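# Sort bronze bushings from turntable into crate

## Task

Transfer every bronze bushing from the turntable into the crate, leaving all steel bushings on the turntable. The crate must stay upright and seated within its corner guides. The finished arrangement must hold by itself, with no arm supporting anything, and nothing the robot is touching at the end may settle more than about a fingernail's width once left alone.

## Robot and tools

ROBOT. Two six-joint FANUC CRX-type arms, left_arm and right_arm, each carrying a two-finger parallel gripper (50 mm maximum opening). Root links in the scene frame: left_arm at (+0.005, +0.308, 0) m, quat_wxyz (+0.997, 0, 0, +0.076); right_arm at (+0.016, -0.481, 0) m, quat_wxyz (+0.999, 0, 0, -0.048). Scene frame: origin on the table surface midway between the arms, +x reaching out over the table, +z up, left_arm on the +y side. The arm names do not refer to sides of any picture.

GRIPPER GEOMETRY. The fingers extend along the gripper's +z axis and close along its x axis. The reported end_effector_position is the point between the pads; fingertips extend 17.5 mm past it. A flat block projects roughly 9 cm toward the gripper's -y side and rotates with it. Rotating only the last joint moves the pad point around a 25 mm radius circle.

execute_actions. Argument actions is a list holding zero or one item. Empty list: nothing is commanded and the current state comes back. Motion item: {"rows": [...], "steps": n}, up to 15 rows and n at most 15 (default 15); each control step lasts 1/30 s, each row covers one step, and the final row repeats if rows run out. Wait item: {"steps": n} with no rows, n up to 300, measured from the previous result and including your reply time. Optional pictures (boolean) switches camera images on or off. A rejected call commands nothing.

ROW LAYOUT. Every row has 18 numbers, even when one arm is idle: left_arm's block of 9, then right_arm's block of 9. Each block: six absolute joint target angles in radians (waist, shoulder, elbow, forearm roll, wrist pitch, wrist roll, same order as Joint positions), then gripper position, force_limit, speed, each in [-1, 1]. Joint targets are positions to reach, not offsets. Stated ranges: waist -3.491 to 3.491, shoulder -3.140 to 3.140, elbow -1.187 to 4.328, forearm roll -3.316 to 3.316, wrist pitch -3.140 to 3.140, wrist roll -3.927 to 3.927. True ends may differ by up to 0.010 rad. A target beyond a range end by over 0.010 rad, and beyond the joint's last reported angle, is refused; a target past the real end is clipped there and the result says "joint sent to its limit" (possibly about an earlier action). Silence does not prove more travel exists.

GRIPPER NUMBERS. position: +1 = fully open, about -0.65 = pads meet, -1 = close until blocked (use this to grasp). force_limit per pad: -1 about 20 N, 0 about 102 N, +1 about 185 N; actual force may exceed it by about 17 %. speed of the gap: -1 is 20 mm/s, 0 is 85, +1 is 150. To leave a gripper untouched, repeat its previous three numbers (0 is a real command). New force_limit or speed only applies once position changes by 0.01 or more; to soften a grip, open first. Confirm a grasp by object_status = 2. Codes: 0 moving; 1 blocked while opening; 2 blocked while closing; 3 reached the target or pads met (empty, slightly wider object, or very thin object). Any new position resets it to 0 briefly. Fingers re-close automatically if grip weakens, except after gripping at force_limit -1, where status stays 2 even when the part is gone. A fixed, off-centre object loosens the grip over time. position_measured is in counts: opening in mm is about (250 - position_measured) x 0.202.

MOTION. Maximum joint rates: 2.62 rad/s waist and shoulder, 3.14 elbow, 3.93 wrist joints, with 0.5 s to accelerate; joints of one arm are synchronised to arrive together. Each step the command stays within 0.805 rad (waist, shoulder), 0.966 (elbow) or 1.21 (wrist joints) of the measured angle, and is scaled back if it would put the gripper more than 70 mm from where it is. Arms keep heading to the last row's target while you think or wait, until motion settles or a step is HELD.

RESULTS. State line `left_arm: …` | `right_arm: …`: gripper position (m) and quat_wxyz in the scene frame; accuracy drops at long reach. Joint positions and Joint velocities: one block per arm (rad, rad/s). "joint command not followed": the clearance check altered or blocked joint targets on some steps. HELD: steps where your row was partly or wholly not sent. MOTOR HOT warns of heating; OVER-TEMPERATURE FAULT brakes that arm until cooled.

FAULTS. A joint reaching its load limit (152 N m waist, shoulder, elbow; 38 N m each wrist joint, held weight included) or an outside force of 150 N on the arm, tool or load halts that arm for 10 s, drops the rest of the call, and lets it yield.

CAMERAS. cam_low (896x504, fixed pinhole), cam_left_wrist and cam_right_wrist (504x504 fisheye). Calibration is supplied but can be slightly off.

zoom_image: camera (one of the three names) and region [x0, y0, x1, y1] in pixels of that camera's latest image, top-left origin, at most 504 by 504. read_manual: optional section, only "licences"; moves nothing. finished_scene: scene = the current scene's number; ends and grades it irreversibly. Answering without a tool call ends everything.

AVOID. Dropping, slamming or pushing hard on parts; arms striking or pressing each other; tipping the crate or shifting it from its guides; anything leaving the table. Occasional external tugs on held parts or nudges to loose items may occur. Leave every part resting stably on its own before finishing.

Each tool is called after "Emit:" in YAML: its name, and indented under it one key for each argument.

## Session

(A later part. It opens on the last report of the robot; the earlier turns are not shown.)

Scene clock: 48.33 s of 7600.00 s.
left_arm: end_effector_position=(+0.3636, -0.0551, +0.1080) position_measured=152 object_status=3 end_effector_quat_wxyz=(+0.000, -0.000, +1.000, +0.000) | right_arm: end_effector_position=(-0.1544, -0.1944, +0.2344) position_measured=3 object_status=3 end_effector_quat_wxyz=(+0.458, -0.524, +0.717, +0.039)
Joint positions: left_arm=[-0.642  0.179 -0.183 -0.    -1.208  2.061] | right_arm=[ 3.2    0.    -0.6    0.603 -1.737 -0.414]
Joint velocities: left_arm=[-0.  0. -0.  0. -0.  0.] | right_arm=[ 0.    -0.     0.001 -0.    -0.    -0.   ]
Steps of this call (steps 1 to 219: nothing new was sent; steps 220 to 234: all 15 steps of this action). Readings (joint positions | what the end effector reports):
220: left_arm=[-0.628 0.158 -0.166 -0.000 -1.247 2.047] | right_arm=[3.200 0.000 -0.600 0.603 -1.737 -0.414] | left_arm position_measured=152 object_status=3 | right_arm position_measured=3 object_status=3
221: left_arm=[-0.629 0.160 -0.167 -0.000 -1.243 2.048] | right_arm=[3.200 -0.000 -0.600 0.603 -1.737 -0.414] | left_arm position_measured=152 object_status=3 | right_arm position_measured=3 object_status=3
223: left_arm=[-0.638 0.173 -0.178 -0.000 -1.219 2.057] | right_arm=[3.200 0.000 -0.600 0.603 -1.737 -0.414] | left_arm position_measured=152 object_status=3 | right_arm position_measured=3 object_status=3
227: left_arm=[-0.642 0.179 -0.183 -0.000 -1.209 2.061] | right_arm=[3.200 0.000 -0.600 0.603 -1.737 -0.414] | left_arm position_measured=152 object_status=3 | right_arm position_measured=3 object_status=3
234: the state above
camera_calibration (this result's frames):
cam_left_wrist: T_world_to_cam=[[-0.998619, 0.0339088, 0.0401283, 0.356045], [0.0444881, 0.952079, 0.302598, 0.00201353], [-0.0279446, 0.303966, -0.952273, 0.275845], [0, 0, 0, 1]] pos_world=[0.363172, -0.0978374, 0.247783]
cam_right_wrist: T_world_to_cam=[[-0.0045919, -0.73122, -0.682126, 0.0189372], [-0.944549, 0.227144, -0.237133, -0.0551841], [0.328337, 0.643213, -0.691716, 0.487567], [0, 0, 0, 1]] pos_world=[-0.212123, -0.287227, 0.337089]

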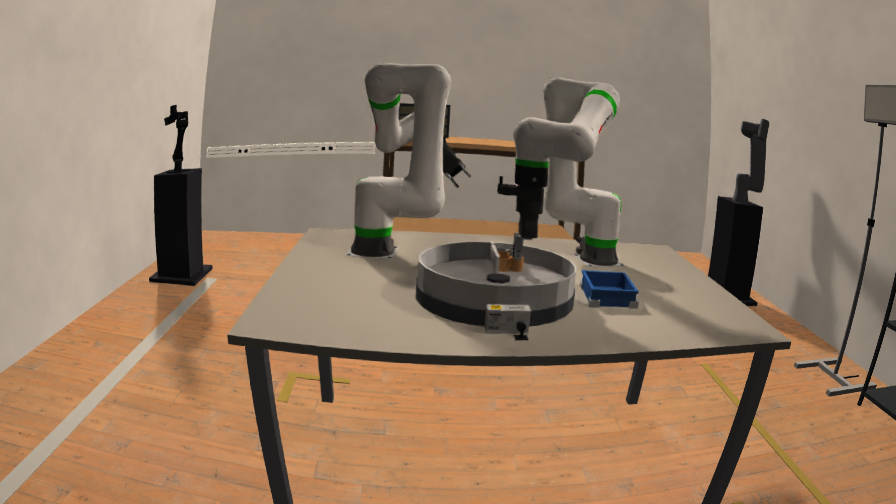

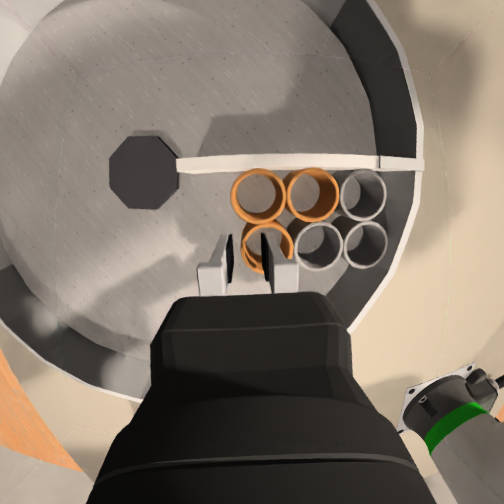

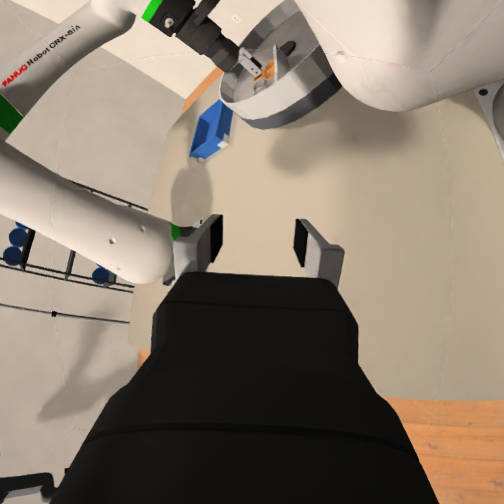

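Emit:
execute_actions:
  actions:
    - {"rows":[[-0.6424,0.201,-0.2149,0,-1.1549,2.061,0,-0.5,-0.5,3.2,0.0,-0.6,0.603,-1.737,-0.414,1,0,0]]}
  pictures: false

Emit:
execute_actions:
  actions:
    - {"rows":[[-0.6424,0.201,-0.2149,0,-1.1549,2.061,-1,-0.5,-0.5,3.2,0.0,-0.6,0.603,-1.737,-0.414,1,0,0]]}
  pictures: false

Emit:
execute_actions:
  actions:
    - {"rows":[[-0.6424,0.1222,-0.0269,0,-1.4217,2.061,-1,-0.5,-0.5,3.2,0.0,-0.6,0.603,-1.737,-0.414,1,0,0]]}
  pictures: false

Emit:
execute_actions:
  actions:
    - {"rows":[[-0.02,-0.04,-0.225,0,-1.386,3.09,-1,-0.5,-0.5,3.2,0.0,-0.6,0.603,-1.737,-0.414,1,0,0]]}
  pictures: false

Emit:
execute_actions:
  actions:
    - {"steps":35}

Scene clock: 57.70 s of 7600.00 s.
left_arm: end_effector_position=(+0.3636, -0.0552, +0.0850) position_measured=152 object_status=3 end_effector_quat_wxyz=(-0.000, -0.000, +1.000, -0.000) | right_arm: end_effector_position=(-0.1544, -0.1944, +0.2344) position_measured=3 object_status=3 end_effector_quat_wxyz=(+0.458, -0.524, +0.717, +0.039)
Joint positions: left_arm=[-0.642  0.201 -0.215  0.    -1.155  2.061] | right_arm=[ 3.2    0.    -0.6    0.603 -1.737 -0.414]
Joint velocities: left_arm=[ 0.    -0.    -0.001 -0.     0.    -0.   ] | right_arm=[ 0.001  0.001  0.001 -0.     0.002 -0.   ]
Steps of this call (steps 1 to 15: the robot went on to your last target; steps 16 to 266: nothing new was sent; steps 267 to 281: all 15 steps of this action). Readings (joint positions | what the end effector reports):
267: left_arm=[-0.642 0.179 -0.183 0.000 -1.208 2.061] | right_arm=[3.200 0.000 -0.600 0.603 -1.737 -0.414] | left_arm position_measured=152 object_status=3 | right_arm position_measured=3 object_status=3
268: left_arm=[-0.642 0.181 -0.185 0.000 -1.205 2.061] | right_arm=[3.200 0.000 -0.600 0.603 -1.737 -0.414] | left_arm position_measured=152 object_status=3 | right_arm position_measured=3 object_status=3
270: left_arm=[-0.642 0.192 -0.202 0.000 -1.176 2.061] | right_arm=[3.200 0.000 -0.600 0.603 -1.737 -0.414] | left_arm position_measured=152 object_status=3 | right_arm position_measured=3 object_status=3
274: left_arm=[-0.642 0.201 -0.215 0.000 -1.155 2.061] | right_arm=[3.200 0.000 -0.600 0.603 -1.737 -0.414] | left_arm position_measured=152 object_status=3 | right_arm position_measured=3 object_status=3
281: the state above

Scene clock: 58.20 s of 7600.00 s.
left_arm: end_effector_position=(+0.3638, -0.0549, +0.0850) position_measured=216 object_status=2 end_effector_quat_wxyz=(+0.000, -0.000, +1.000, +0.000) | right_arm: end_effector_position=(-0.1544, -0.1944, +0.2344) position_measured=3 object_status=3 end_effector_quat_wxyz=(+0.458, -0.524, +0.717, +0.039)
Joint positions: left_arm=[-0.642  0.201 -0.215 -0.001 -1.155  2.061] | right_arm=[ 3.2   -0.    -0.6    0.603 -1.737 -0.414]
Joint velocities: left_arm=[-0.     0.     0.001  0.004  0.     0.   ] | right_arm=[-0.001 -0.    -0.001 -0.     0.002 -0.   ]
Steps of this call (steps 1 to 15: all 15 steps of this action). Readings (joint positions | what the end effector reports):
1: left_arm=[-0.642 0.201 -0.215 0.000 -1.155 2.061] | right_arm=[3.200 0.000 -0.600 0.603 -1.737 -0.414] | left_arm position_measured=154 object_status=0 | right_arm position_measured=3 object_status=3
2: left_arm=[-0.642 0.201 -0.215 0.000 -1.155 2.061] | right_arm=[3.200 0.000 -0.600 0.603 -1.737 -0.414] | left_arm position_measured=163 object_status=0 | right_arm position_measured=3 object_status=3
4: left_arm=[-0.642 0.201 -0.215 0.000 -1.155 2.061] | right_arm=[3.200 0.000 -0.600 0.603 -1.737 -0.414] | left_arm position_measured=180 object_status=0 | right_arm position_measured=3 object_status=3
8: left_arm=[-0.642 0.201 -0.215 -0.001 -1.155 2.061] | right_arm=[3.200 -0.000 -0.600 0.603 -1.737 -0.414] | left_arm position_measured=215 object_status=0 | right_arm position_measured=3 object_status=3
15: the state above

Scene clock: 58.70 s of 7600.00 s.
left_arm: end_effector_position=(+0.3635, -0.0552, +0.1999) position_measured=218 object_status=2 end_effector_quat_wxyz=(-0.000, -0.000, +1.000, -0.000) | right_arm: end_effector_position=(-0.1544, -0.1944, +0.2344) position_measured=3 object_status=3 end_effector_quat_wxyz=(+0.458, -0.524, +0.717, +0.039)
Joint positions: left_arm=[-0.643  0.122 -0.027  0.    -1.421  2.061] | right_arm=[ 3.2    0.    -0.6    0.603 -1.737 -0.414]
Joint velocities: left_arm=[ 0.    -0.     0.    -0.    -0.003  0.   ] | right_arm=[-0.001 -0.     0.     0.     0.     0.001]
Steps of this call (steps 1 to 15: all 15 steps of this action). Readings (joint positions | what the end effector reports):
1: left_arm=[-0.642 0.201 -0.215 -0.001 -1.155 2.061] | right_arm=[3.200 0.000 -0.600 0.603 -1.737 -0.414] | left_arm position_measured=216 object_status=2 | right_arm position_measured=3 object_status=3
2: left_arm=[-0.642 0.200 -0.213 -0.001 -1.157 2.061] | right_arm=[3.200 0.000 -0.600 0.603 -1.737 -0.414] | left_arm position_measured=216 object_status=2 | right_arm position_measured=3 object_status=3
4: left_arm=[-0.642 0.191 -0.191 -0.000 -1.190 2.061] | right_arm=[3.200 -0.000 -0.600 0.603 -1.737 -0.414] | left_arm position_measured=216 object_status=2 | right_arm position_measured=3 object_status=3
8: left_arm=[-0.643 0.151 -0.096 0.001 -1.323 2.061] | right_arm=[3.200 0.000 -0.600 0.603 -1.737 -0.414] | left_arm position_measured=218 object_status=0 | right_arm position_measured=3 object_status=3
15: the state above

Scene clock: 59.20 s of 7600.00 s.
left_arm: end_effector_position=(+0.4320, +0.0776, +0.1949) position_measured=218 object_status=2 end_effector_quat_wxyz=(-0.000, -0.383, +0.924, +0.000) | right_arm: end_effector_position=(-0.1544, -0.1944, +0.2344) position_measured=3 object_status=3 end_effector_quat_wxyz=(+0.458, -0.524, +0.717, +0.039)
Joint positions: left_arm=[-0.347  0.045 -0.122  0.    -1.404  2.55 ] | right_arm=[ 3.2    0.    -0.6    0.603 -1.737 -0.414]
Joint velocities: left_arm=[ 0.773 -0.201 -0.242 -0.     0.042  1.268] | right_arm=[-0.001 -0.    -0.    -0.    -0.     0.001]
Steps of this call (steps 1 to 15: all 15 steps of this action). Readings (joint positions | what the end effector reports):
1: left_arm=[-0.643 0.122 -0.027 0.000 -1.422 2.061] | right_arm=[3.200 0.000 -0.600 0.603 -1.737 -0.414] | left_arm position_measured=218 object_status=2 | right_arm position_measured=3 object_status=3
2: left_arm=[-0.641 0.122 -0.028 0.000 -1.422 2.064] | right_arm=[3.200 0.000 -0.600 0.603 -1.737 -0.414] | left_arm position_measured=218 object_status=2 | right_arm position_measured=3 object_status=3
4: left_arm=[-0.622 0.117 -0.035 0.000 -1.419 2.096] | right_arm=[3.200 0.000 -0.600 0.603 -1.737 -0.414] | left_arm position_measured=218 object_status=2 | right_arm position_measured=3 object_status=3
8: left_arm=[-0.528 0.092 -0.065 0.000 -1.414 2.251] | right_arm=[3.200 0.000 -0.600 0.603 -1.737 -0.414] | left_arm position_measured=218 object_status=2 | right_arm position_measured=3 object_status=3
15: the state above

Scene clock: 60.37 s of 7600.00 s.
left_arm: end_effector_position=(+0.4502, +0.2350, +0.1876) position_measured=218 object_status=2 end_effector_quat_wxyz=(+0.000, +0.735, -0.678, -0.000) | right_arm: end_effector_position=(-0.1544, -0.1944, +0.2344) position_measured=3 object_status=3 end_effector_quat_wxyz=(+0.458, -0.524, +0.717, +0.039)
Joint positions: left_arm=[-0.02  -0.04  -0.225 -0.    -1.386  3.09 ] | right_arm=[ 3.2    0.    -0.6    0.603 -1.737 -0.414]
Joint velocities: left_arm=[-0.     0.001  0.001  0.001 -0.001 -0.   ] | right_arm=[ 0.001  0.001 -0.     0.    -0.001  0.   ]
Steps of this call (steps 1 to 30: the robot went on to your last target; steps 31 to 35: nothing new was sent). Readings (joint positions | what the end effector reports):
1: left_arm=[-0.320 0.038 -0.131 0.000 -1.402 2.594] | right_arm=[3.200 0.000 -0.600 0.603 -1.737 -0.414] | left_arm position_measured=218 object_status=2 | right_arm position_measured=3 object_status=3
2: left_arm=[-0.294 0.031 -0.139 0.000 -1.401 2.637] | right_arm=[3.200 -0.000 -0.600 0.603 -1.737 -0.414] | left_arm position_measured=218 object_status=2 | right_arm position_measured=3 object_status=3
4: left_arm=[-0.242 0.018 -0.155 0.000 -1.398 2.724] | right_arm=[3.200 0.000 -0.600 0.603 -1.737 -0.414] | left_arm position_measured=218 object_status=2 | right_arm position_measured=3 object_status=3
8: left_arm=[-0.136 -0.010 -0.189 0.000 -1.392 2.899] | right_arm=[3.200 0.000 -0.600 0.603 -1.737 -0.414] | left_arm position_measured=218 object_status=2 | right_arm position_measured=3 object_status=3
35: the state above
All arms were judged still, so your last target was given up. Only a new action makes them travel on or press farther. Fingers that are still opening or closing keep moving.
camera_calibration (this result's frames):
cam_left_wrist: T_world_to_cam=[[0.0466097, -0.998104, 0.040194, 0.20145], [-0.95259, -0.032301, 0.302537, 0.378148], [-0.300666, -0.0523896, -0.95229, 0.472434], [0, 0, 0, 1]] pos_world=[0.492875, 0.238033, 0.327393]
cam_right_wrist: T_world_to_cam=[[-0.00459193, -0.73122, -0.682126, 0.0189371], [-0.944549, 0.227144, -0.237133, -0.0551839], [0.328337, 0.643213, -0.691716, 0.487567], [0, 0, 0, 1]] pos_world=[-0.212123, -0.287227, 0.337089]

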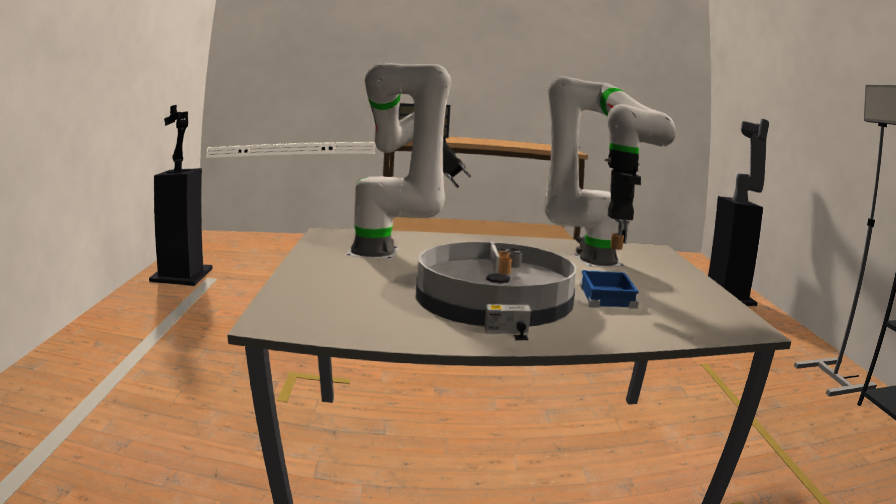

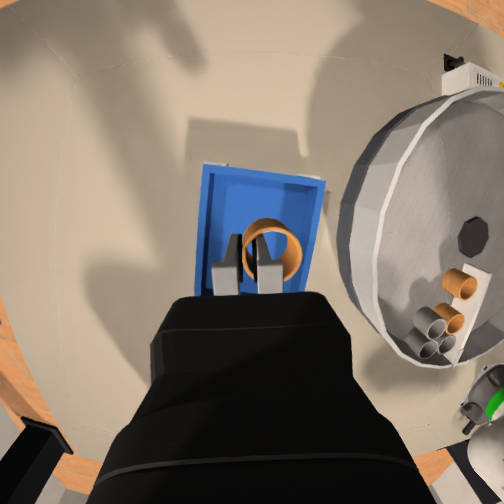

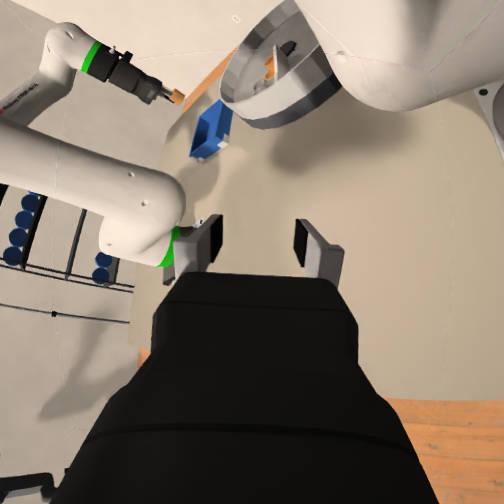

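Emit:
execute_actions:
  actions:
    - {"rows":[[-0.02,0.079,-0.42,0,-1.072,3.09,-1,-0.5,-0.5,3.2,0.0,-0.6,0.603,-1.737,-0.414,1,0,0]]}
  pictures: false

Emit:
zoom_image:
  camera: "cam_low"
  region: [580, 190, 660, 270]

Emit:
execute_actions:
  actions:
    - {"steps":10}

Scene clock: 66.40 s of 7600.00 s.
left_arm: end_effector_position=(+0.4538, +0.2354, +0.0601) position_measured=218 object_status=2 end_effector_quat_wxyz=(+0.000, +0.735, -0.678, -0.000) | right_arm: end_effector_position=(-0.1544, -0.1944, +0.2344) position_measured=3 object_status=3 end_effector_quat_wxyz=(+0.458, -0.524, +0.717, +0.039)
Joint positions: left_arm=[-0.02   0.079 -0.42   0.    -1.073  3.09 ] | right_arm=[ 3.2    0.    -0.6    0.603 -1.737 -0.414]
Joint velocities: left_arm=[ 0.    -0.     0.    -0.     0.017  0.   ] | right_arm=[ 0.    -0.     0.    -0.    -0.001  0.   ]
Steps of this call (steps 1 to 166: nothing new was sent; steps 167 to 181: all 15 steps of this action). Readings (joint positions | what the end effector reports):
167: left_arm=[-0.020 -0.040 -0.225 0.000 -1.386 3.090] | right_arm=[3.200 0.000 -0.600 0.603 -1.737 -0.414] | left_arm position_measured=218 object_status=2 | right_arm position_measured=3 object_status=3
168: left_arm=[-0.020 -0.039 -0.227 0.000 -1.384 3.090] | right_arm=[3.200 -0.000 -0.600 0.603 -1.737 -0.414] | left_arm position_measured=218 object_status=2 | right_arm position_measured=3 object_status=3
170: left_arm=[-0.020 -0.027 -0.246 0.000 -1.352 3.090] | right_arm=[3.200 0.000 -0.600 0.603 -1.737 -0.414] | left_arm position_measured=218 object_status=2 | right_arm position_measured=3 object_status=3
174: left_arm=[-0.020 0.025 -0.332 0.000 -1.214 3.090] | right_arm=[3.200 0.000 -0.600 0.603 -1.737 -0.414] | left_arm position_measured=218 object_status=2 | right_arm position_measured=3 object_status=3
181: the state above

Region (580, 190, 660, 270) of cam_low's 896x504 image, scaled by 6.300, with more detail than that image has.

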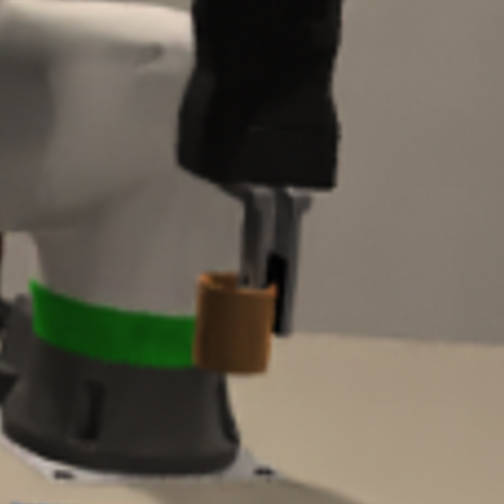

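Scene clock: 66.73 s of 7600.00 s.
left_arm: end_effector_position=(+0.4538, +0.2355, +0.0600) position_measured=218 object_status=2 end_effector_quat_wxyz=(+0.000, +0.735, -0.678, -0.000) | right_arm: end_effector_position=(-0.1544, -0.1944, +0.2344) position_measured=3 object_status=3 end_effector_quat_wxyz=(+0.458, -0.524, +0.717, +0.039)
Joint positions: left_arm=[-0.02   0.079 -0.42   0.    -1.072  3.09 ] | right_arm=[ 3.2    0.    -0.6    0.603 -1.737 -0.414]
Joint velocities: left_arm=[ 0.     0.    -0.001 -0.     0.    -0.   ] | right_arm=[-0.001 -0.     0.001 -0.     0.002 -0.   ]
Steps of this call (steps 1 to 10: the robot went on to your last target). Readings (joint positions | what the end effector reports):
1: left_arm=[-0.020 0.079 -0.420 0.000 -1.072 3.090] | right_arm=[3.200 0.000 -0.600 0.603 -1.737 -0.414] | left_arm position_measured=218 object_status=2 | right_arm position_measured=3 object_status=3
2: left_arm=[-0.020 0.079 -0.420 0.000 -1.072 3.090] | right_arm=[3.200 -0.000 -0.600 0.603 -1.737 -0.414] | left_arm position_measured=218 object_status=2 | right_arm position_measured=3 object_status=3
4: left_arm=[-0.020 0.079 -0.420 0.000 -1.072 3.090] | right_arm=[3.200 0.000 -0.600 0.603 -1.737 -0.414] | left_arm position_measured=218 object_status=2 | right_arm position_measured=3 object_status=3
8: left_arm=[-0.020 0.079 -0.420 0.000 -1.072 3.090] | right_arm=[3.200 0.000 -0.600 0.603 -1.737 -0.414] | left_arm position_measured=218 object_status=2 | right_arm position_measured=3 object_status=3
10: the state above
camera_calibration (this result's frames):
cam_left_wrist: T_world_to_cam=[[0.0466646, -0.998099, 0.0402694, 0.206854], [-0.952566, -0.0323267, 0.30261, 0.420225], [-0.300732, -0.0524804, -0.952264, 0.35207], [0, 0, 0, 1]] pos_world=[0.496518, 0.238522, 0.199769]
cam_right_wrist: T_world_to_cam=[[-0.00459197, -0.73122, -0.682126, 0.0189371], [-0.944549, 0.227144, -0.237133, -0.0551841], [0.328337, 0.643213, -0.691716, 0.487567], [0, 0, 0, 1]] pos_world=[-0.212123, -0.287227, 0.337089]

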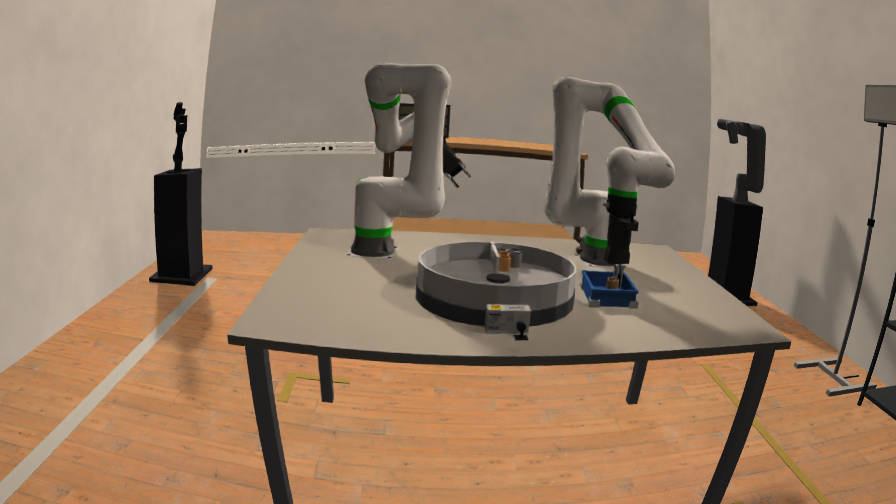

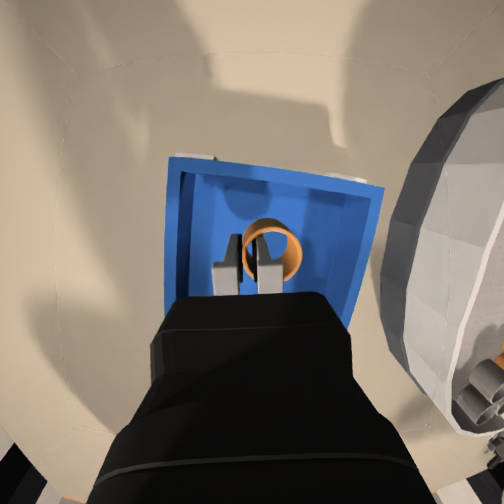

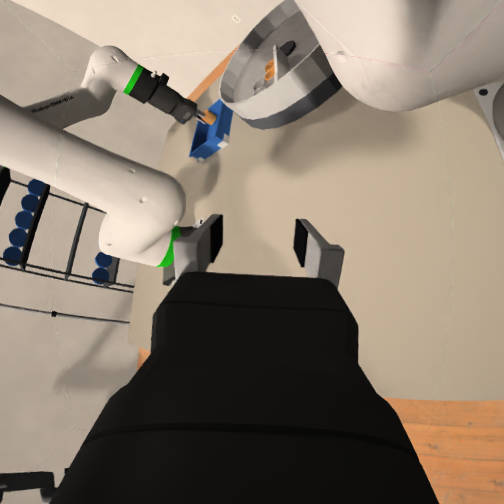

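Emit:
execute_actions:
  actions:
    - {"rows":[[-0.02,0.092,-0.432,0,-1.047,3.09,-1,-0.5,-0.5,3.2,0.0,-0.6,0.603,-1.737,-0.414,1,0,0]],"steps":12}
  pictures: false

Emit:
execute_actions:
  actions:
    - {"rows":[[-0.02,0.092,-0.432,0,-1.047,3.09,-0.2,-0.5,-0.5,3.2,0.0,-0.6,0.603,-1.737,-0.414,1,0,0]],"steps":12}
  pictures: false

Emit:
execute_actions:
  actions:
    - {"rows":[[-0.02,-0.03,-0.215,0,-1.386,3.09,-0.2,-0.5,-0.5,3.2,0.0,-0.6,0.603,-1.737,-0.414,1,0,0]]}
  pictures: false

Emit:
execute_actions:
  actions:
    - {"rows":[[-0.6992,0.2132,-0.0162,0,-1.3414,2.118,0,-0.5,-0.5,3.2,0.0,-0.6,0.603,-1.737,-0.414,1,0,0]]}
  pictures: false

Emit:
execute_actions:
  actions:
    - {"steps":40}

Emit:
zoom_image:
  camera: "cam_left_wrist"
  region: [190, 170, 370, 300]

Scene clock: 76.67 s of 7600.00 s.
left_arm: end_effector_position=(+0.4538, +0.2355, +0.0501) position_measured=218 object_status=2 end_effector_quat_wxyz=(+0.000, +0.735, -0.678, -0.000) | right_arm: end_effector_position=(-0.1544, -0.1944, +0.2344) position_measured=3 object_status=3 end_effector_quat_wxyz=(+0.458, -0.524, +0.717, +0.039)
Joint positions: left_arm=[-0.02   0.092 -0.432 -0.    -1.047  3.09 ] | right_arm=[ 3.2    0.    -0.6    0.603 -1.737 -0.414]
Joint velocities: left_arm=[-0.     0.     0.001  0.     0.     0.   ] | right_arm=[-0.002 -0.001 -0.001 -0.    -0.     0.   ]
Steps of this call (steps 1 to 15: the robot went on to your last target; steps 16 to 286: nothing new was sent; steps 287 to 298: all 12 steps of this action). Readings (joint positions | what the end effector reports):
287: left_arm=[-0.020 0.079 -0.420 -0.000 -1.072 3.090] | right_arm=[3.200 0.000 -0.600 0.603 -1.737 -0.414] | left_arm position_measured=218 object_status=2 | right_arm position_measured=3 object_status=3
288: left_arm=[-0.020 0.081 -0.421 -0.000 -1.068 3.090] | right_arm=[3.200 0.000 -0.600 0.603 -1.737 -0.414] | left_arm position_measured=218 object_status=2 | right_arm position_measured=3 object_status=3
290: left_arm=[-0.020 0.090 -0.430 -0.000 -1.051 3.090] | right_arm=[3.200 0.000 -0.600 0.603 -1.737 -0.414] | left_arm position_measured=218 object_status=2 | right_arm position_measured=3 object_status=3
294: left_arm=[-0.020 0.092 -0.432 -0.000 -1.047 3.090] | right_arm=[3.200 -0.000 -0.600 0.603 -1.737 -0.414] | left_arm position_measured=218 object_status=2 | right_arm position_measured=3 object_status=3
298: the state above

Scene clock: 77.07 s of 7600.00 s.
left_arm: end_effector_position=(+0.4539, +0.2355, +0.0501) position_measured=182 object_status=3 end_effector_quat_wxyz=(+0.000, +0.735, -0.678, -0.000) | right_arm: end_effector_position=(-0.1544, -0.1944, +0.2344) position_measured=3 object_status=3 end_effector_quat_wxyz=(+0.458, -0.524, +0.717, +0.039)
Joint positions: left_arm=[-0.02   0.092 -0.432 -0.    -1.047  3.09 ] | right_arm=[ 3.2    0.    -0.6    0.603 -1.737 -0.414]
Joint velocities: left_arm=[-0.     0.    -0.001 -0.     0.     0.   ] | right_arm=[-0.001  0.    -0.001  0.     0.    -0.   ]
Steps of this call (steps 1 to 12: all 12 steps of this action). Readings (joint positions | what the end effector reports):
1: left_arm=[-0.020 0.092 -0.432 -0.000 -1.047 3.090] | right_arm=[3.200 0.000 -0.600 0.603 -1.737 -0.414] | left_arm position_measured=216 object_status=0 | right_arm position_measured=3 object_status=3
2: left_arm=[-0.020 0.092 -0.432 -0.000 -1.047 3.090] | right_arm=[3.200 0.000 -0.600 0.603 -1.737 -0.414] | left_arm position_measured=207 object_status=0 | right_arm position_measured=3 object_status=3
4: left_arm=[-0.020 0.092 -0.432 -0.000 -1.047 3.090] | right_arm=[3.200 0.000 -0.600 0.603 -1.737 -0.414] | left_arm position_measured=190 object_status=0 | right_arm position_measured=3 object_status=3
8: left_arm=[-0.020 0.092 -0.432 -0.000 -1.047 3.090] | right_arm=[3.200 0.000 -0.600 0.603 -1.737 -0.414] | left_arm position_measured=182 object_status=0 | right_arm position_measured=3 object_status=3
12: the state above

Scene clock: 77.57 s of 7600.00 s.
left_arm: end_effector_position=(+0.4544, +0.2355, +0.1875) position_measured=182 object_status=3 end_effector_quat_wxyz=(-0.000, +0.735, -0.678, +0.000) | right_arm: end_effector_position=(-0.1544, -0.1944, +0.2344) position_measured=3 object_status=3 end_effector_quat_wxyz=(+0.458, -0.524, +0.717, +0.039)
Joint positions: left_arm=[-0.02  -0.03  -0.215  0.    -1.385  3.09 ] | right_arm=[ 3.2    0.    -0.6    0.603 -1.737 -0.414]
Joint velocities: left_arm=[-0.    -0.013  0.022 -0.    -0.044  0.   ] | right_arm=[-0.001  0.001 -0.001 -0.     0.001 -0.   ]
Steps of this call (steps 1 to 15: all 15 steps of this action). Readings (joint positions | what the end effector reports):
1: left_arm=[-0.020 0.092 -0.432 -0.000 -1.047 3.090] | right_arm=[3.200 0.000 -0.600 0.603 -1.737 -0.414] | left_arm position_measured=182 object_status=3 | right_arm position_measured=3 object_status=3
2: left_arm=[-0.020 0.091 -0.430 -0.000 -1.049 3.090] | right_arm=[3.200 0.000 -0.600 0.603 -1.737 -0.414] | left_arm position_measured=182 object_status=3 | right_arm position_measured=3 object_status=3
4: left_arm=[-0.020 0.080 -0.410 -0.000 -1.081 3.090] | right_arm=[3.200 0.000 -0.600 0.603 -1.737 -0.414] | left_arm position_measured=182 object_status=3 | right_arm position_measured=3 object_status=3
8: left_arm=[-0.020 0.030 -0.321 -0.000 -1.220 3.090] | right_arm=[3.200 0.000 -0.600 0.603 -1.737 -0.414] | left_arm position_measured=182 object_status=3 | right_arm position_measured=3 object_status=3
15: the state above

Scene clock: 78.07 s of 7600.00 s.
left_arm: end_effector_position=(+0.4491, +0.0831, +0.1774) position_measured=152 object_status=3 end_effector_quat_wxyz=(-0.000, -0.431, +0.902, -0.000) | right_arm: end_effector_position=(-0.1544, -0.1944, +0.2344) position_measured=3 object_status=3 end_effector_quat_wxyz=(+0.458, -0.524, +0.717, +0.039)
Joint positions: left_arm=[-0.333  0.083 -0.124  0.    -1.364  2.643] | right_arm=[ 3.2    0.    -0.6    0.603 -1.737 -0.414]
Joint velocities: left_arm=[-0.784  0.278  0.229  0.     0.049 -1.115] | right_arm=[ 0.    -0.    -0.001 -0.     0.001  0.   ]
Steps of this call (steps 1 to 15: all 15 steps of this action). Readings (joint positions | what the end effector reports):
1: left_arm=[-0.020 -0.030 -0.215 0.000 -1.386 3.090] | right_arm=[3.200 0.000 -0.600 0.603 -1.737 -0.414] | left_arm position_measured=180 object_status=0 | right_arm position_measured=3 object_status=3
2: left_arm=[-0.022 -0.029 -0.215 0.000 -1.386 3.088] | right_arm=[3.200 -0.000 -0.600 0.603 -1.737 -0.414] | left_arm position_measured=171 object_status=0 | right_arm position_measured=3 object_status=3
4: left_arm=[-0.043 -0.021 -0.208 0.000 -1.383 3.058] | right_arm=[3.200 -0.000 -0.600 0.603 -1.737 -0.414] | left_arm position_measured=155 object_status=0 | right_arm position_measured=3 object_status=3
8: left_arm=[-0.144 0.016 -0.179 0.000 -1.376 2.912] | right_arm=[3.200 -0.000 -0.600 0.603 -1.737 -0.414] | left_arm position_measured=152 object_status=0 | right_arm position_measured=3 object_status=3
15: the state above

Scene clock: 79.40 s of 7600.00 s.
left_arm: end_effector_position=(+0.3697, -0.0907, +0.1599) position_measured=152 object_status=3 end_effector_quat_wxyz=(-0.000, -0.000, +1.000, -0.000) | right_arm: end_effector_position=(-0.1544, -0.1944, +0.2344) position_measured=3 object_status=3 end_effector_quat_wxyz=(+0.458, -0.524, +0.717, +0.039)
Joint positions: left_arm=[-0.699  0.213 -0.016  0.    -1.341  2.118] | right_arm=[ 3.2    0.    -0.6    0.603 -1.737 -0.414]
Joint velocities: left_arm=[ 0.  0.  0. -0. -0. -0.] | right_arm=[ 0.    -0.001  0.    -0.     0.001 -0.   ]
Steps of this call (steps 1 to 40: the robot went on to your last target). Readings (joint positions | what the end effector reports):
1: left_arm=[-0.359 0.092 -0.116 0.000 -1.363 2.605] | right_arm=[3.200 0.000 -0.600 0.603 -1.737 -0.414] | left_arm position_measured=152 object_status=3 | right_arm position_measured=3 object_status=3
2: left_arm=[-0.385 0.102 -0.108 0.000 -1.361 2.567] | right_arm=[3.200 0.000 -0.600 0.603 -1.737 -0.414] | left_arm position_measured=152 object_status=3 | right_arm position_measured=3 object_status=3
4: left_arm=[-0.438 0.120 -0.093 0.000 -1.358 2.492] | right_arm=[3.200 0.000 -0.600 0.603 -1.737 -0.414] | left_arm position_measured=152 object_status=3 | right_arm position_measured=3 object_status=3
8: left_arm=[-0.542 0.157 -0.062 0.000 -1.351 2.344] | right_arm=[3.200 0.000 -0.600 0.603 -1.737 -0.414] | left_arm position_measured=152 object_status=3 | right_arm position_measured=3 object_status=3
40: the state above
camera_calibration (this result's frames):
cam_left_wrist: T_world_to_cam=[[-0.998622, 0.0336563, 0.040272, 0.361179], [0.0442857, 0.952146, 0.302417, 0.0200336], [-0.0281666, 0.303784, -0.952325, 0.3364], [0, 0, 0, 1]] pos_world=[0.369269, -0.133424, 0.299758]
cam_right_wrist: T_world_to_cam=[[-0.00459172, -0.73122, -0.682126, 0.0189371], [-0.94455, 0.227143, -0.237133, -0.0551843], [0.328337, 0.643213, -0.691716, 0.487567], [0, 0, 0, 1]] pos_world=[-0.212123, -0.287228, 0.337089]

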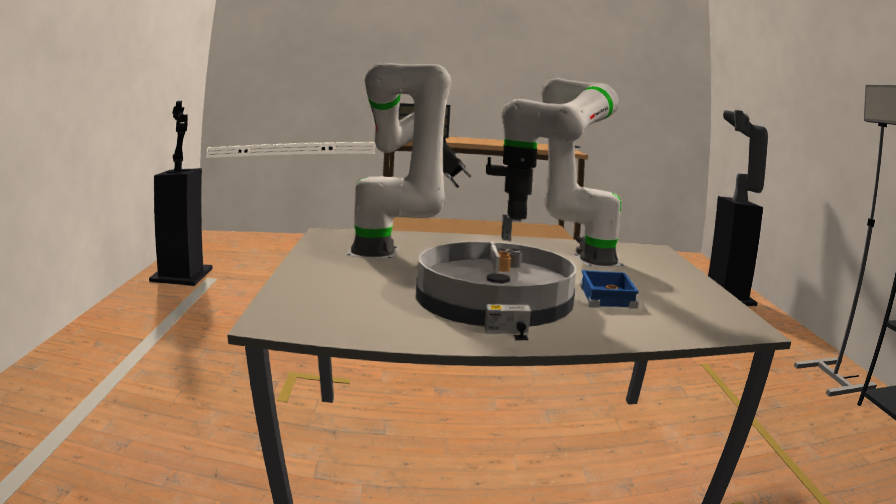

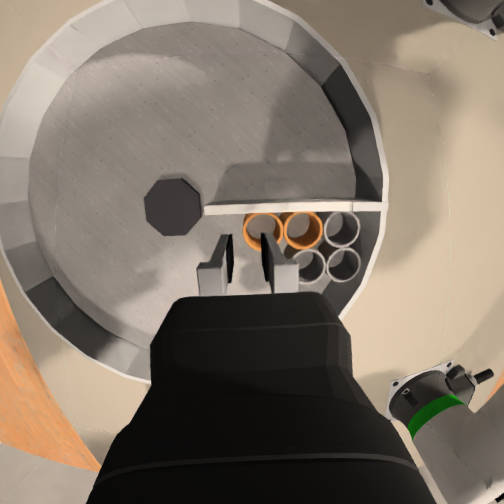

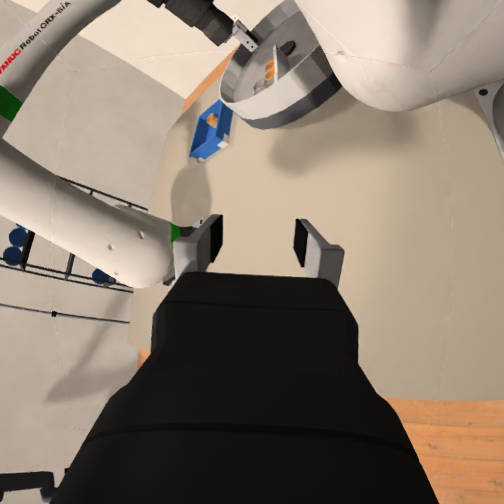

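Region (190, 170, 370, 300) of cam_left_wrist's 504x504 image, scaled by 2.800, with more detail than that image has.

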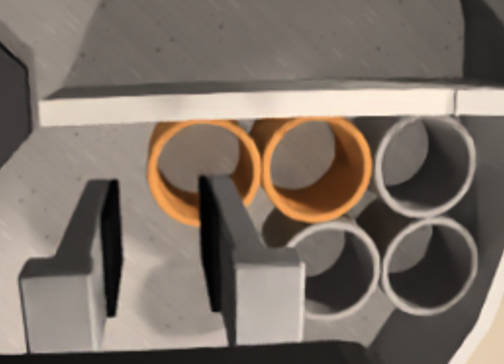

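Emit:
execute_actions:
  actions:
    - {"rows":[[-0.7026,0.2526,-0.0937,0,-1.2245,2.1214,0,-0.5,-0.5,3.2,0.0,-0.6,0.603,-1.737,-0.414,1,0,0]]}

Emit:
zoom_image:
  camera: "cam_left_wrist"
  region: [190, 170, 370, 300]

Scene clock: 85.73 s of 7600.00 s.
left_arm: end_effector_position=(+0.3697, -0.0926, +0.1080) position_measured=152 object_status=3 end_effector_quat_wxyz=(+0.000, -0.000, +1.000, +0.000) | right_arm: end_effector_position=(-0.1544, -0.1944, +0.2344) position_measured=3 object_status=3 end_effector_quat_wxyz=(+0.458, -0.524, +0.717, +0.039)
Joint positions: left_arm=[-0.703  0.253 -0.094 -0.    -1.225  2.121] | right_arm=[ 3.2    0.    -0.6    0.603 -1.737 -0.414]
Joint velocities: left_arm=[-0.    -0.001  0.    -0.     0.     0.   ] | right_arm=[ 0.001 -0.    -0.    -0.     0.001  0.   ]
Steps of this call (steps 1 to 15: the robot went on to your last target; steps 16 to 175: nothing new was sent; steps 176 to 190: all 15 steps of this action). Readings (joint positions | what the end effector reports):
176: left_arm=[-0.699 0.213 -0.016 -0.000 -1.341 2.118] | right_arm=[3.200 0.000 -0.600 0.603 -1.737 -0.414] | left_arm position_measured=152 object_status=3 | right_arm position_measured=3 object_status=3
177: left_arm=[-0.699 0.214 -0.018 -0.000 -1.338 2.118] | right_arm=[3.200 0.000 -0.600 0.603 -1.737 -0.414] | left_arm position_measured=152 object_status=3 | right_arm position_measured=3 object_status=3
179: left_arm=[-0.700 0.225 -0.039 -0.000 -1.307 2.118] | right_arm=[3.200 0.000 -0.600 0.603 -1.737 -0.414] | left_arm position_measured=152 object_status=3 | right_arm position_measured=3 object_status=3
183: left_arm=[-0.703 0.252 -0.092 -0.000 -1.227 2.121] | right_arm=[3.200 0.000 -0.600 0.603 -1.737 -0.414] | left_arm position_measured=152 object_status=3 | right_arm position_measured=3 object_status=3
190: the state above
camera_calibration (this result's frames):
cam_left_wrist: T_world_to_cam=[[-0.998623, 0.0338215, 0.0400986, 0.363387], [0.044399, 0.952049, 0.302707, 0.0374826], [-0.0279378, 0.304071, -0.95224, 0.287444], [0, 0, 0, 1]] pos_world=[0.369253, -0.135379, 0.247798]
cam_right_wrist: T_world_to_cam=[[-0.00459194, -0.73122, -0.682126, 0.0189371], [-0.944549, 0.227144, -0.237133, -0.0551841], [0.328337, 0.643213, -0.691716, 0.487567], [0, 0, 0, 1]] pos_world=[-0.212123, -0.287227, 0.337089]

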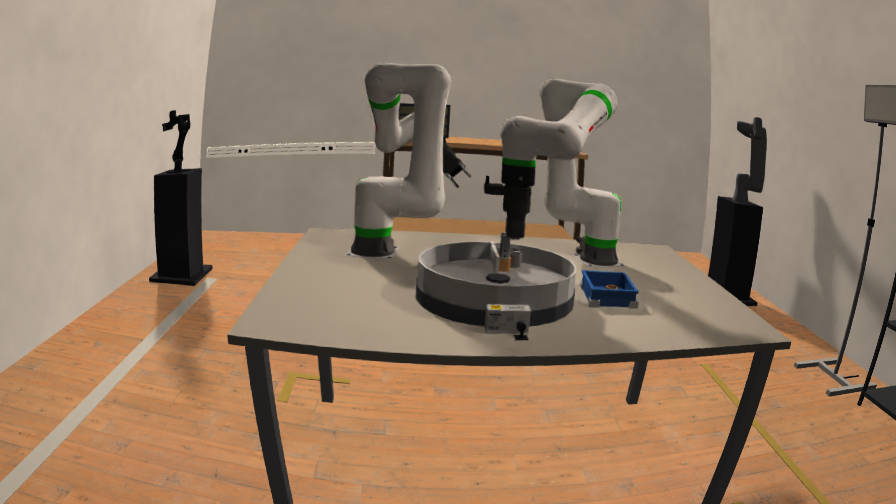

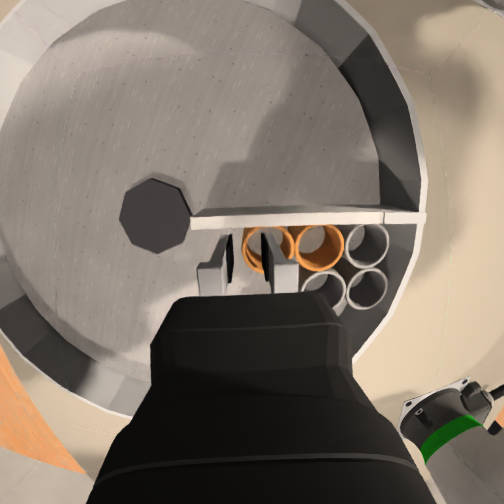

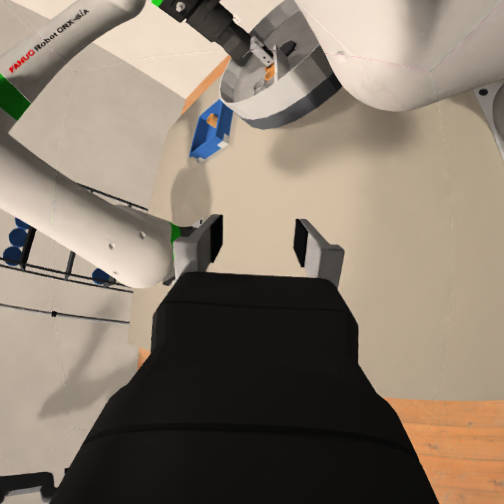

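Region (190, 170, 370, 300) of cam_left_wrist's 504x504 image, scaled by 2.800, with more detail than that image has.

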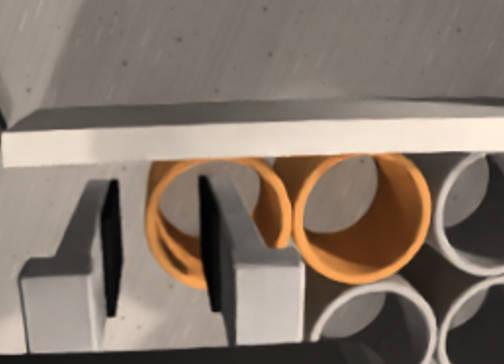

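Emit:
execute_actions:
  actions:
    - {"rows":[[-0.7026,0.2732,-0.1251,0,-1.1725,2.1214,0,-0.5,-0.5,3.2,0.0,-0.6,0.603,-1.737,-0.414,1,0,0]]}
  pictures: false

Emit:
execute_actions:
  actions:
    - {"rows":[[-0.7026,0.2732,-0.1251,0,-1.1725,2.1214,-1,-0.5,-0.5,3.2,0.0,-0.6,0.603,-1.737,-0.414,1,0,0]]}
  pictures: false

Emit:
execute_actions:
  actions:
    - {"rows":[[-0.7026,0.2025,0.0423,0,-1.4106,2.1214,-1,-0.5,-0.5,3.2,0.0,-0.6,0.603,-1.737,-0.414,1,0,0]]}
  pictures: false

Emit:
execute_actions:
  actions:
    - {"rows":[[0.0,-0.14,-0.33,0,-1.381,3.0,-1,-0.5,-0.5,3.2,0.0,-0.6,0.603,-1.737,-0.414,1,0,0]]}
  pictures: false

Emit:
execute_actions:
  actions:
    - {"steps":40}

Scene clock: 97.00 s of 7600.00 s.
left_arm: end_effector_position=(+0.3697, -0.0927, +0.0851) position_measured=152 object_status=3 end_effector_quat_wxyz=(-0.000, -0.000, +1.000, -0.000) | right_arm: end_effector_position=(-0.1544, -0.1944, +0.2344) position_measured=3 object_status=3 end_effector_quat_wxyz=(+0.458, -0.524, +0.717, +0.039)
Joint positions: left_arm=[-0.703  0.273 -0.125  0.    -1.173  2.121] | right_arm=[ 3.2    0.    -0.6    0.603 -1.737 -0.414]
Joint velocities: left_arm=[-0.     0.     0.    -0.002 -0.    -0.   ] | right_arm=[ 0.    -0.     0.001  0.     0.     0.   ]
Steps of this call (steps 1 to 15: the robot went on to your last target; steps 16 to 323: nothing new was sent; steps 324 to 338: all 15 steps of this action). Readings (joint positions | what the end effector reports):
324: left_arm=[-0.703 0.253 -0.094 0.000 -1.224 2.121] | right_arm=[3.200 0.000 -0.600 0.603 -1.737 -0.414] | left_arm position_measured=152 object_status=3 | right_arm position_measured=3 object_status=3
325: left_arm=[-0.703 0.254 -0.096 0.000 -1.221 2.121] | right_arm=[3.200 -0.000 -0.600 0.603 -1.737 -0.414] | left_arm position_measured=152 object_status=3 | right_arm position_measured=3 object_status=3
327: left_arm=[-0.703 0.265 -0.113 0.000 -1.193 2.121] | right_arm=[3.200 0.000 -0.600 0.603 -1.737 -0.414] | left_arm position_measured=152 object_status=3 | right_arm position_measured=3 object_status=3
331: left_arm=[-0.703 0.273 -0.125 0.000 -1.173 2.121] | right_arm=[3.200 0.000 -0.600 0.603 -1.737 -0.414] | left_arm position_measured=152 object_status=3 | right_arm position_measured=3 object_status=3
338: the state above

Scene clock: 97.50 s of 7600.00 s.
left_arm: end_effector_position=(+0.3698, -0.0923, +0.0849) position_measured=217 object_status=2 end_effector_quat_wxyz=(+0.000, -0.000, +1.000, +0.000) | right_arm: end_effector_position=(-0.1544, -0.1944, +0.2344) position_measured=3 object_status=3 end_effector_quat_wxyz=(+0.458, -0.524, +0.717, +0.039)
Joint positions: left_arm=[-0.702  0.273 -0.125 -0.001 -1.172  2.121] | right_arm=[ 3.2   -0.    -0.6    0.603 -1.737 -0.414]
Joint velocities: left_arm=[ 0.     0.    -0.001  0.004 -0.    -0.   ] | right_arm=[ 0.     0.    -0.     0.     0.002 -0.   ]
Steps of this call (steps 1 to 15: all 15 steps of this action). Readings (joint positions | what the end effector reports):
1: left_arm=[-0.703 0.273 -0.125 0.000 -1.173 2.121] | right_arm=[3.200 0.000 -0.600 0.603 -1.737 -0.414] | left_arm position_measured=154 object_status=0 | right_arm position_measured=3 object_status=3
2: left_arm=[-0.703 0.273 -0.125 0.000 -1.173 2.121] | right_arm=[3.200 -0.000 -0.600 0.603 -1.737 -0.414] | left_arm position_measured=163 object_status=0 | right_arm position_measured=3 object_status=3
4: left_arm=[-0.703 0.273 -0.125 0.000 -1.173 2.121] | right_arm=[3.200 -0.000 -0.600 0.603 -1.737 -0.414] | left_arm position_measured=180 object_status=0 | right_arm position_measured=3 object_status=3
8: left_arm=[-0.702 0.273 -0.125 -0.001 -1.172 2.121] | right_arm=[3.200 0.000 -0.600 0.603 -1.737 -0.414] | left_arm position_measured=215 object_status=0 | right_arm position_measured=3 object_status=3
15: the state above

Scene clock: 98.00 s of 7600.00 s.
left_arm: end_effector_position=(+0.3696, -0.0928, +0.1900) position_measured=218 object_status=2 end_effector_quat_wxyz=(-0.000, -0.000, +1.000, -0.000) | right_arm: end_effector_position=(-0.1544, -0.1944, +0.2344) position_measured=3 object_status=3 end_effector_quat_wxyz=(+0.458, -0.524, +0.717, +0.039)
Joint positions: left_arm=[-0.703  0.203  0.042  0.    -1.41   2.121] | right_arm=[ 3.2    0.    -0.6    0.603 -1.737 -0.414]
Joint velocities: left_arm=[-0.     0.     0.001 -0.006 -0.003 -0.   ] | right_arm=[-0.    -0.     0.001 -0.    -0.    -0.   ]
Steps of this call (steps 1 to 15: all 15 steps of this action). Readings (joint positions | what the end effector reports):
1: left_arm=[-0.702 0.273 -0.125 -0.001 -1.173 2.121] | right_arm=[3.200 -0.000 -0.600 0.603 -1.737 -0.414] | left_arm position_measured=217 object_status=2 | right_arm position_measured=3 object_status=3
2: left_arm=[-0.702 0.272 -0.123 -0.001 -1.176 2.121] | right_arm=[3.200 -0.000 -0.600 0.603 -1.737 -0.414] | left_arm position_measured=218 object_status=2 | right_arm position_measured=3 object_status=3
4: left_arm=[-0.702 0.263 -0.102 -0.001 -1.207 2.121] | right_arm=[3.200 0.000 -0.600 0.603 -1.737 -0.414] | left_arm position_measured=218 object_status=2 | right_arm position_measured=3 object_status=3
8: left_arm=[-0.703 0.224 -0.008 0.001 -1.337 2.121] | right_arm=[3.200 0.000 -0.600 0.603 -1.737 -0.414] | left_arm position_measured=218 object_status=2 | right_arm position_measured=3 object_status=3
15: the state above

Scene clock: 98.50 s of 7600.00 s.
left_arm: end_effector_position=(+0.4221, +0.0565, +0.1919) position_measured=218 object_status=2 end_effector_quat_wxyz=(-0.000, -0.341, +0.940, +0.000) | right_arm: end_effector_position=(-0.1544, -0.1944, +0.2344) position_measured=3 object_status=3 end_effector_quat_wxyz=(+0.458, -0.524, +0.717, +0.039)
Joint positions: left_arm=[-0.394  0.052 -0.122  0.    -1.397  2.508] | right_arm=[ 3.2    0.    -0.6    0.603 -1.737 -0.414]
Joint velocities: left_arm=[ 0.808 -0.392 -0.426  0.     0.033  1.003] | right_arm=[-0.001 -0.    -0.    -0.    -0.001  0.001]
Steps of this call (steps 1 to 15: all 15 steps of this action). Readings (joint positions | what the end effector reports):
1: left_arm=[-0.703 0.203 0.042 0.000 -1.410 2.121] | right_arm=[3.200 0.000 -0.600 0.603 -1.737 -0.414] | left_arm position_measured=218 object_status=2 | right_arm position_measured=3 object_status=3
2: left_arm=[-0.701 0.202 0.041 0.000 -1.410 2.124] | right_arm=[3.200 0.000 -0.600 0.603 -1.737 -0.414] | left_arm position_measured=218 object_status=2 | right_arm position_measured=3 object_status=3
4: left_arm=[-0.680 0.191 0.029 0.000 -1.409 2.150] | right_arm=[3.200 -0.000 -0.600 0.603 -1.737 -0.414] | left_arm position_measured=218 object_status=2 | right_arm position_measured=3 object_status=3
8: left_arm=[-0.581 0.143 -0.024 0.000 -1.405 2.274] | right_arm=[3.200 0.000 -0.600 0.603 -1.737 -0.414] | left_arm position_measured=218 object_status=2 | right_arm position_measured=3 object_status=3
15: the state above

Scene clock: 99.83 s of 7600.00 s.
left_arm: end_effector_position=(+0.4109, +0.2354, +0.1818) position_measured=218 object_status=2 end_effector_quat_wxyz=(-0.000, -0.711, +0.703, +0.000) | right_arm: end_effector_position=(-0.1544, -0.1944, +0.2344) position_measured=3 object_status=3 end_effector_quat_wxyz=(+0.458, -0.524, +0.717, +0.039)
Joint positions: left_arm=[-0.    -0.14  -0.33  -0.    -1.381  3.   ] | right_arm=[ 3.2    0.    -0.6    0.603 -1.737 -0.414]
Joint velocities: left_arm=[-0. -0.  0.  0.  0.  0.] | right_arm=[-0.    -0.    -0.001 -0.    -0.     0.   ]
Steps of this call (steps 1 to 30: the robot went on to your last target; steps 31 to 40: nothing new was sent). Readings (joint positions | what the end effector reports):
1: left_arm=[-0.366 0.039 -0.137 0.000 -1.396 2.542] | right_arm=[3.200 -0.000 -0.600 0.603 -1.737 -0.414] | left_arm position_measured=218 object_status=2 | right_arm position_measured=3 object_status=3
2: left_arm=[-0.339 0.025 -0.151 0.000 -1.395 2.577] | right_arm=[3.200 0.000 -0.600 0.603 -1.737 -0.414] | left_arm position_measured=218 object_status=2 | right_arm position_measured=3 object_status=3
4: left_arm=[-0.283 -0.002 -0.181 0.000 -1.393 2.646] | right_arm=[3.200 0.000 -0.600 0.603 -1.737 -0.414] | left_arm position_measured=218 object_status=2 | right_arm position_measured=3 object_status=3
8: left_arm=[-0.170 -0.057 -0.240 0.000 -1.388 2.788] | right_arm=[3.200 0.000 -0.600 0.603 -1.737 -0.414] | left_arm position_measured=218 object_status=2 | right_arm position_measured=3 object_status=3
40: the state above
All arms were judged still, so your last target was given up. Only a new action makes them travel on or press farther. Fingers that are still opening or closing keep moving.
camera_calibration (this result's frames):
cam_left_wrist: T_world_to_cam=[[-0.0233067, -0.998919, 0.0402134, 0.232839], [-0.952476, 0.0344075, 0.302665, 0.326748], [-0.303722, -0.0312482, -0.952248, 0.451379], [0, 0, 0, 1]] pos_world=[0.45374, 0.235449, 0.321566]
cam_right_wrist: T_world_to_cam=[[-0.00459186, -0.73122, -0.682126, 0.0189371], [-0.944549, 0.227144, -0.237133, -0.0551841], [0.328337, 0.643213, -0.691716, 0.487567], [0, 0, 0, 1]] pos_world=[-0.212123, -0.287227, 0.337089]

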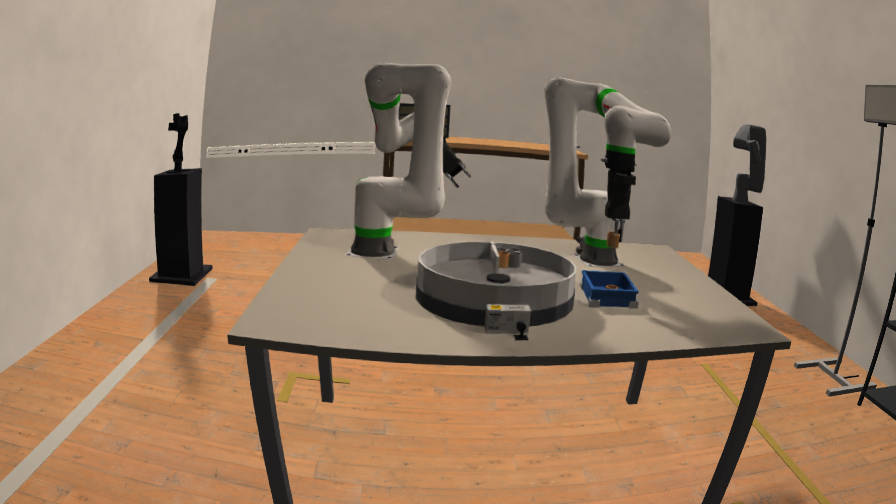

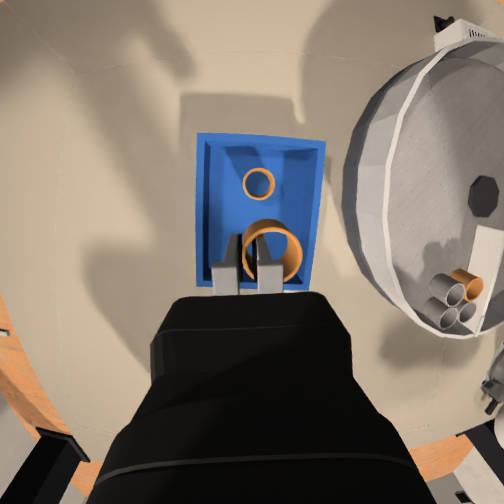

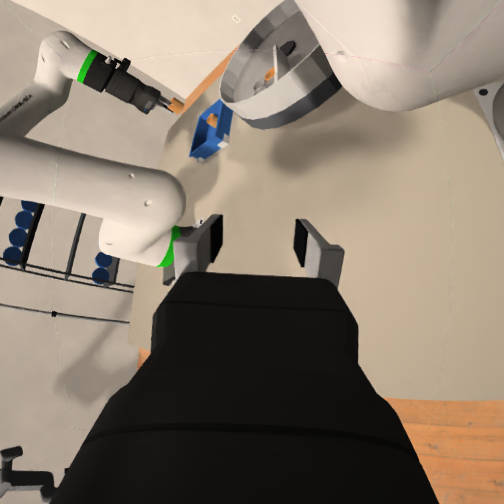

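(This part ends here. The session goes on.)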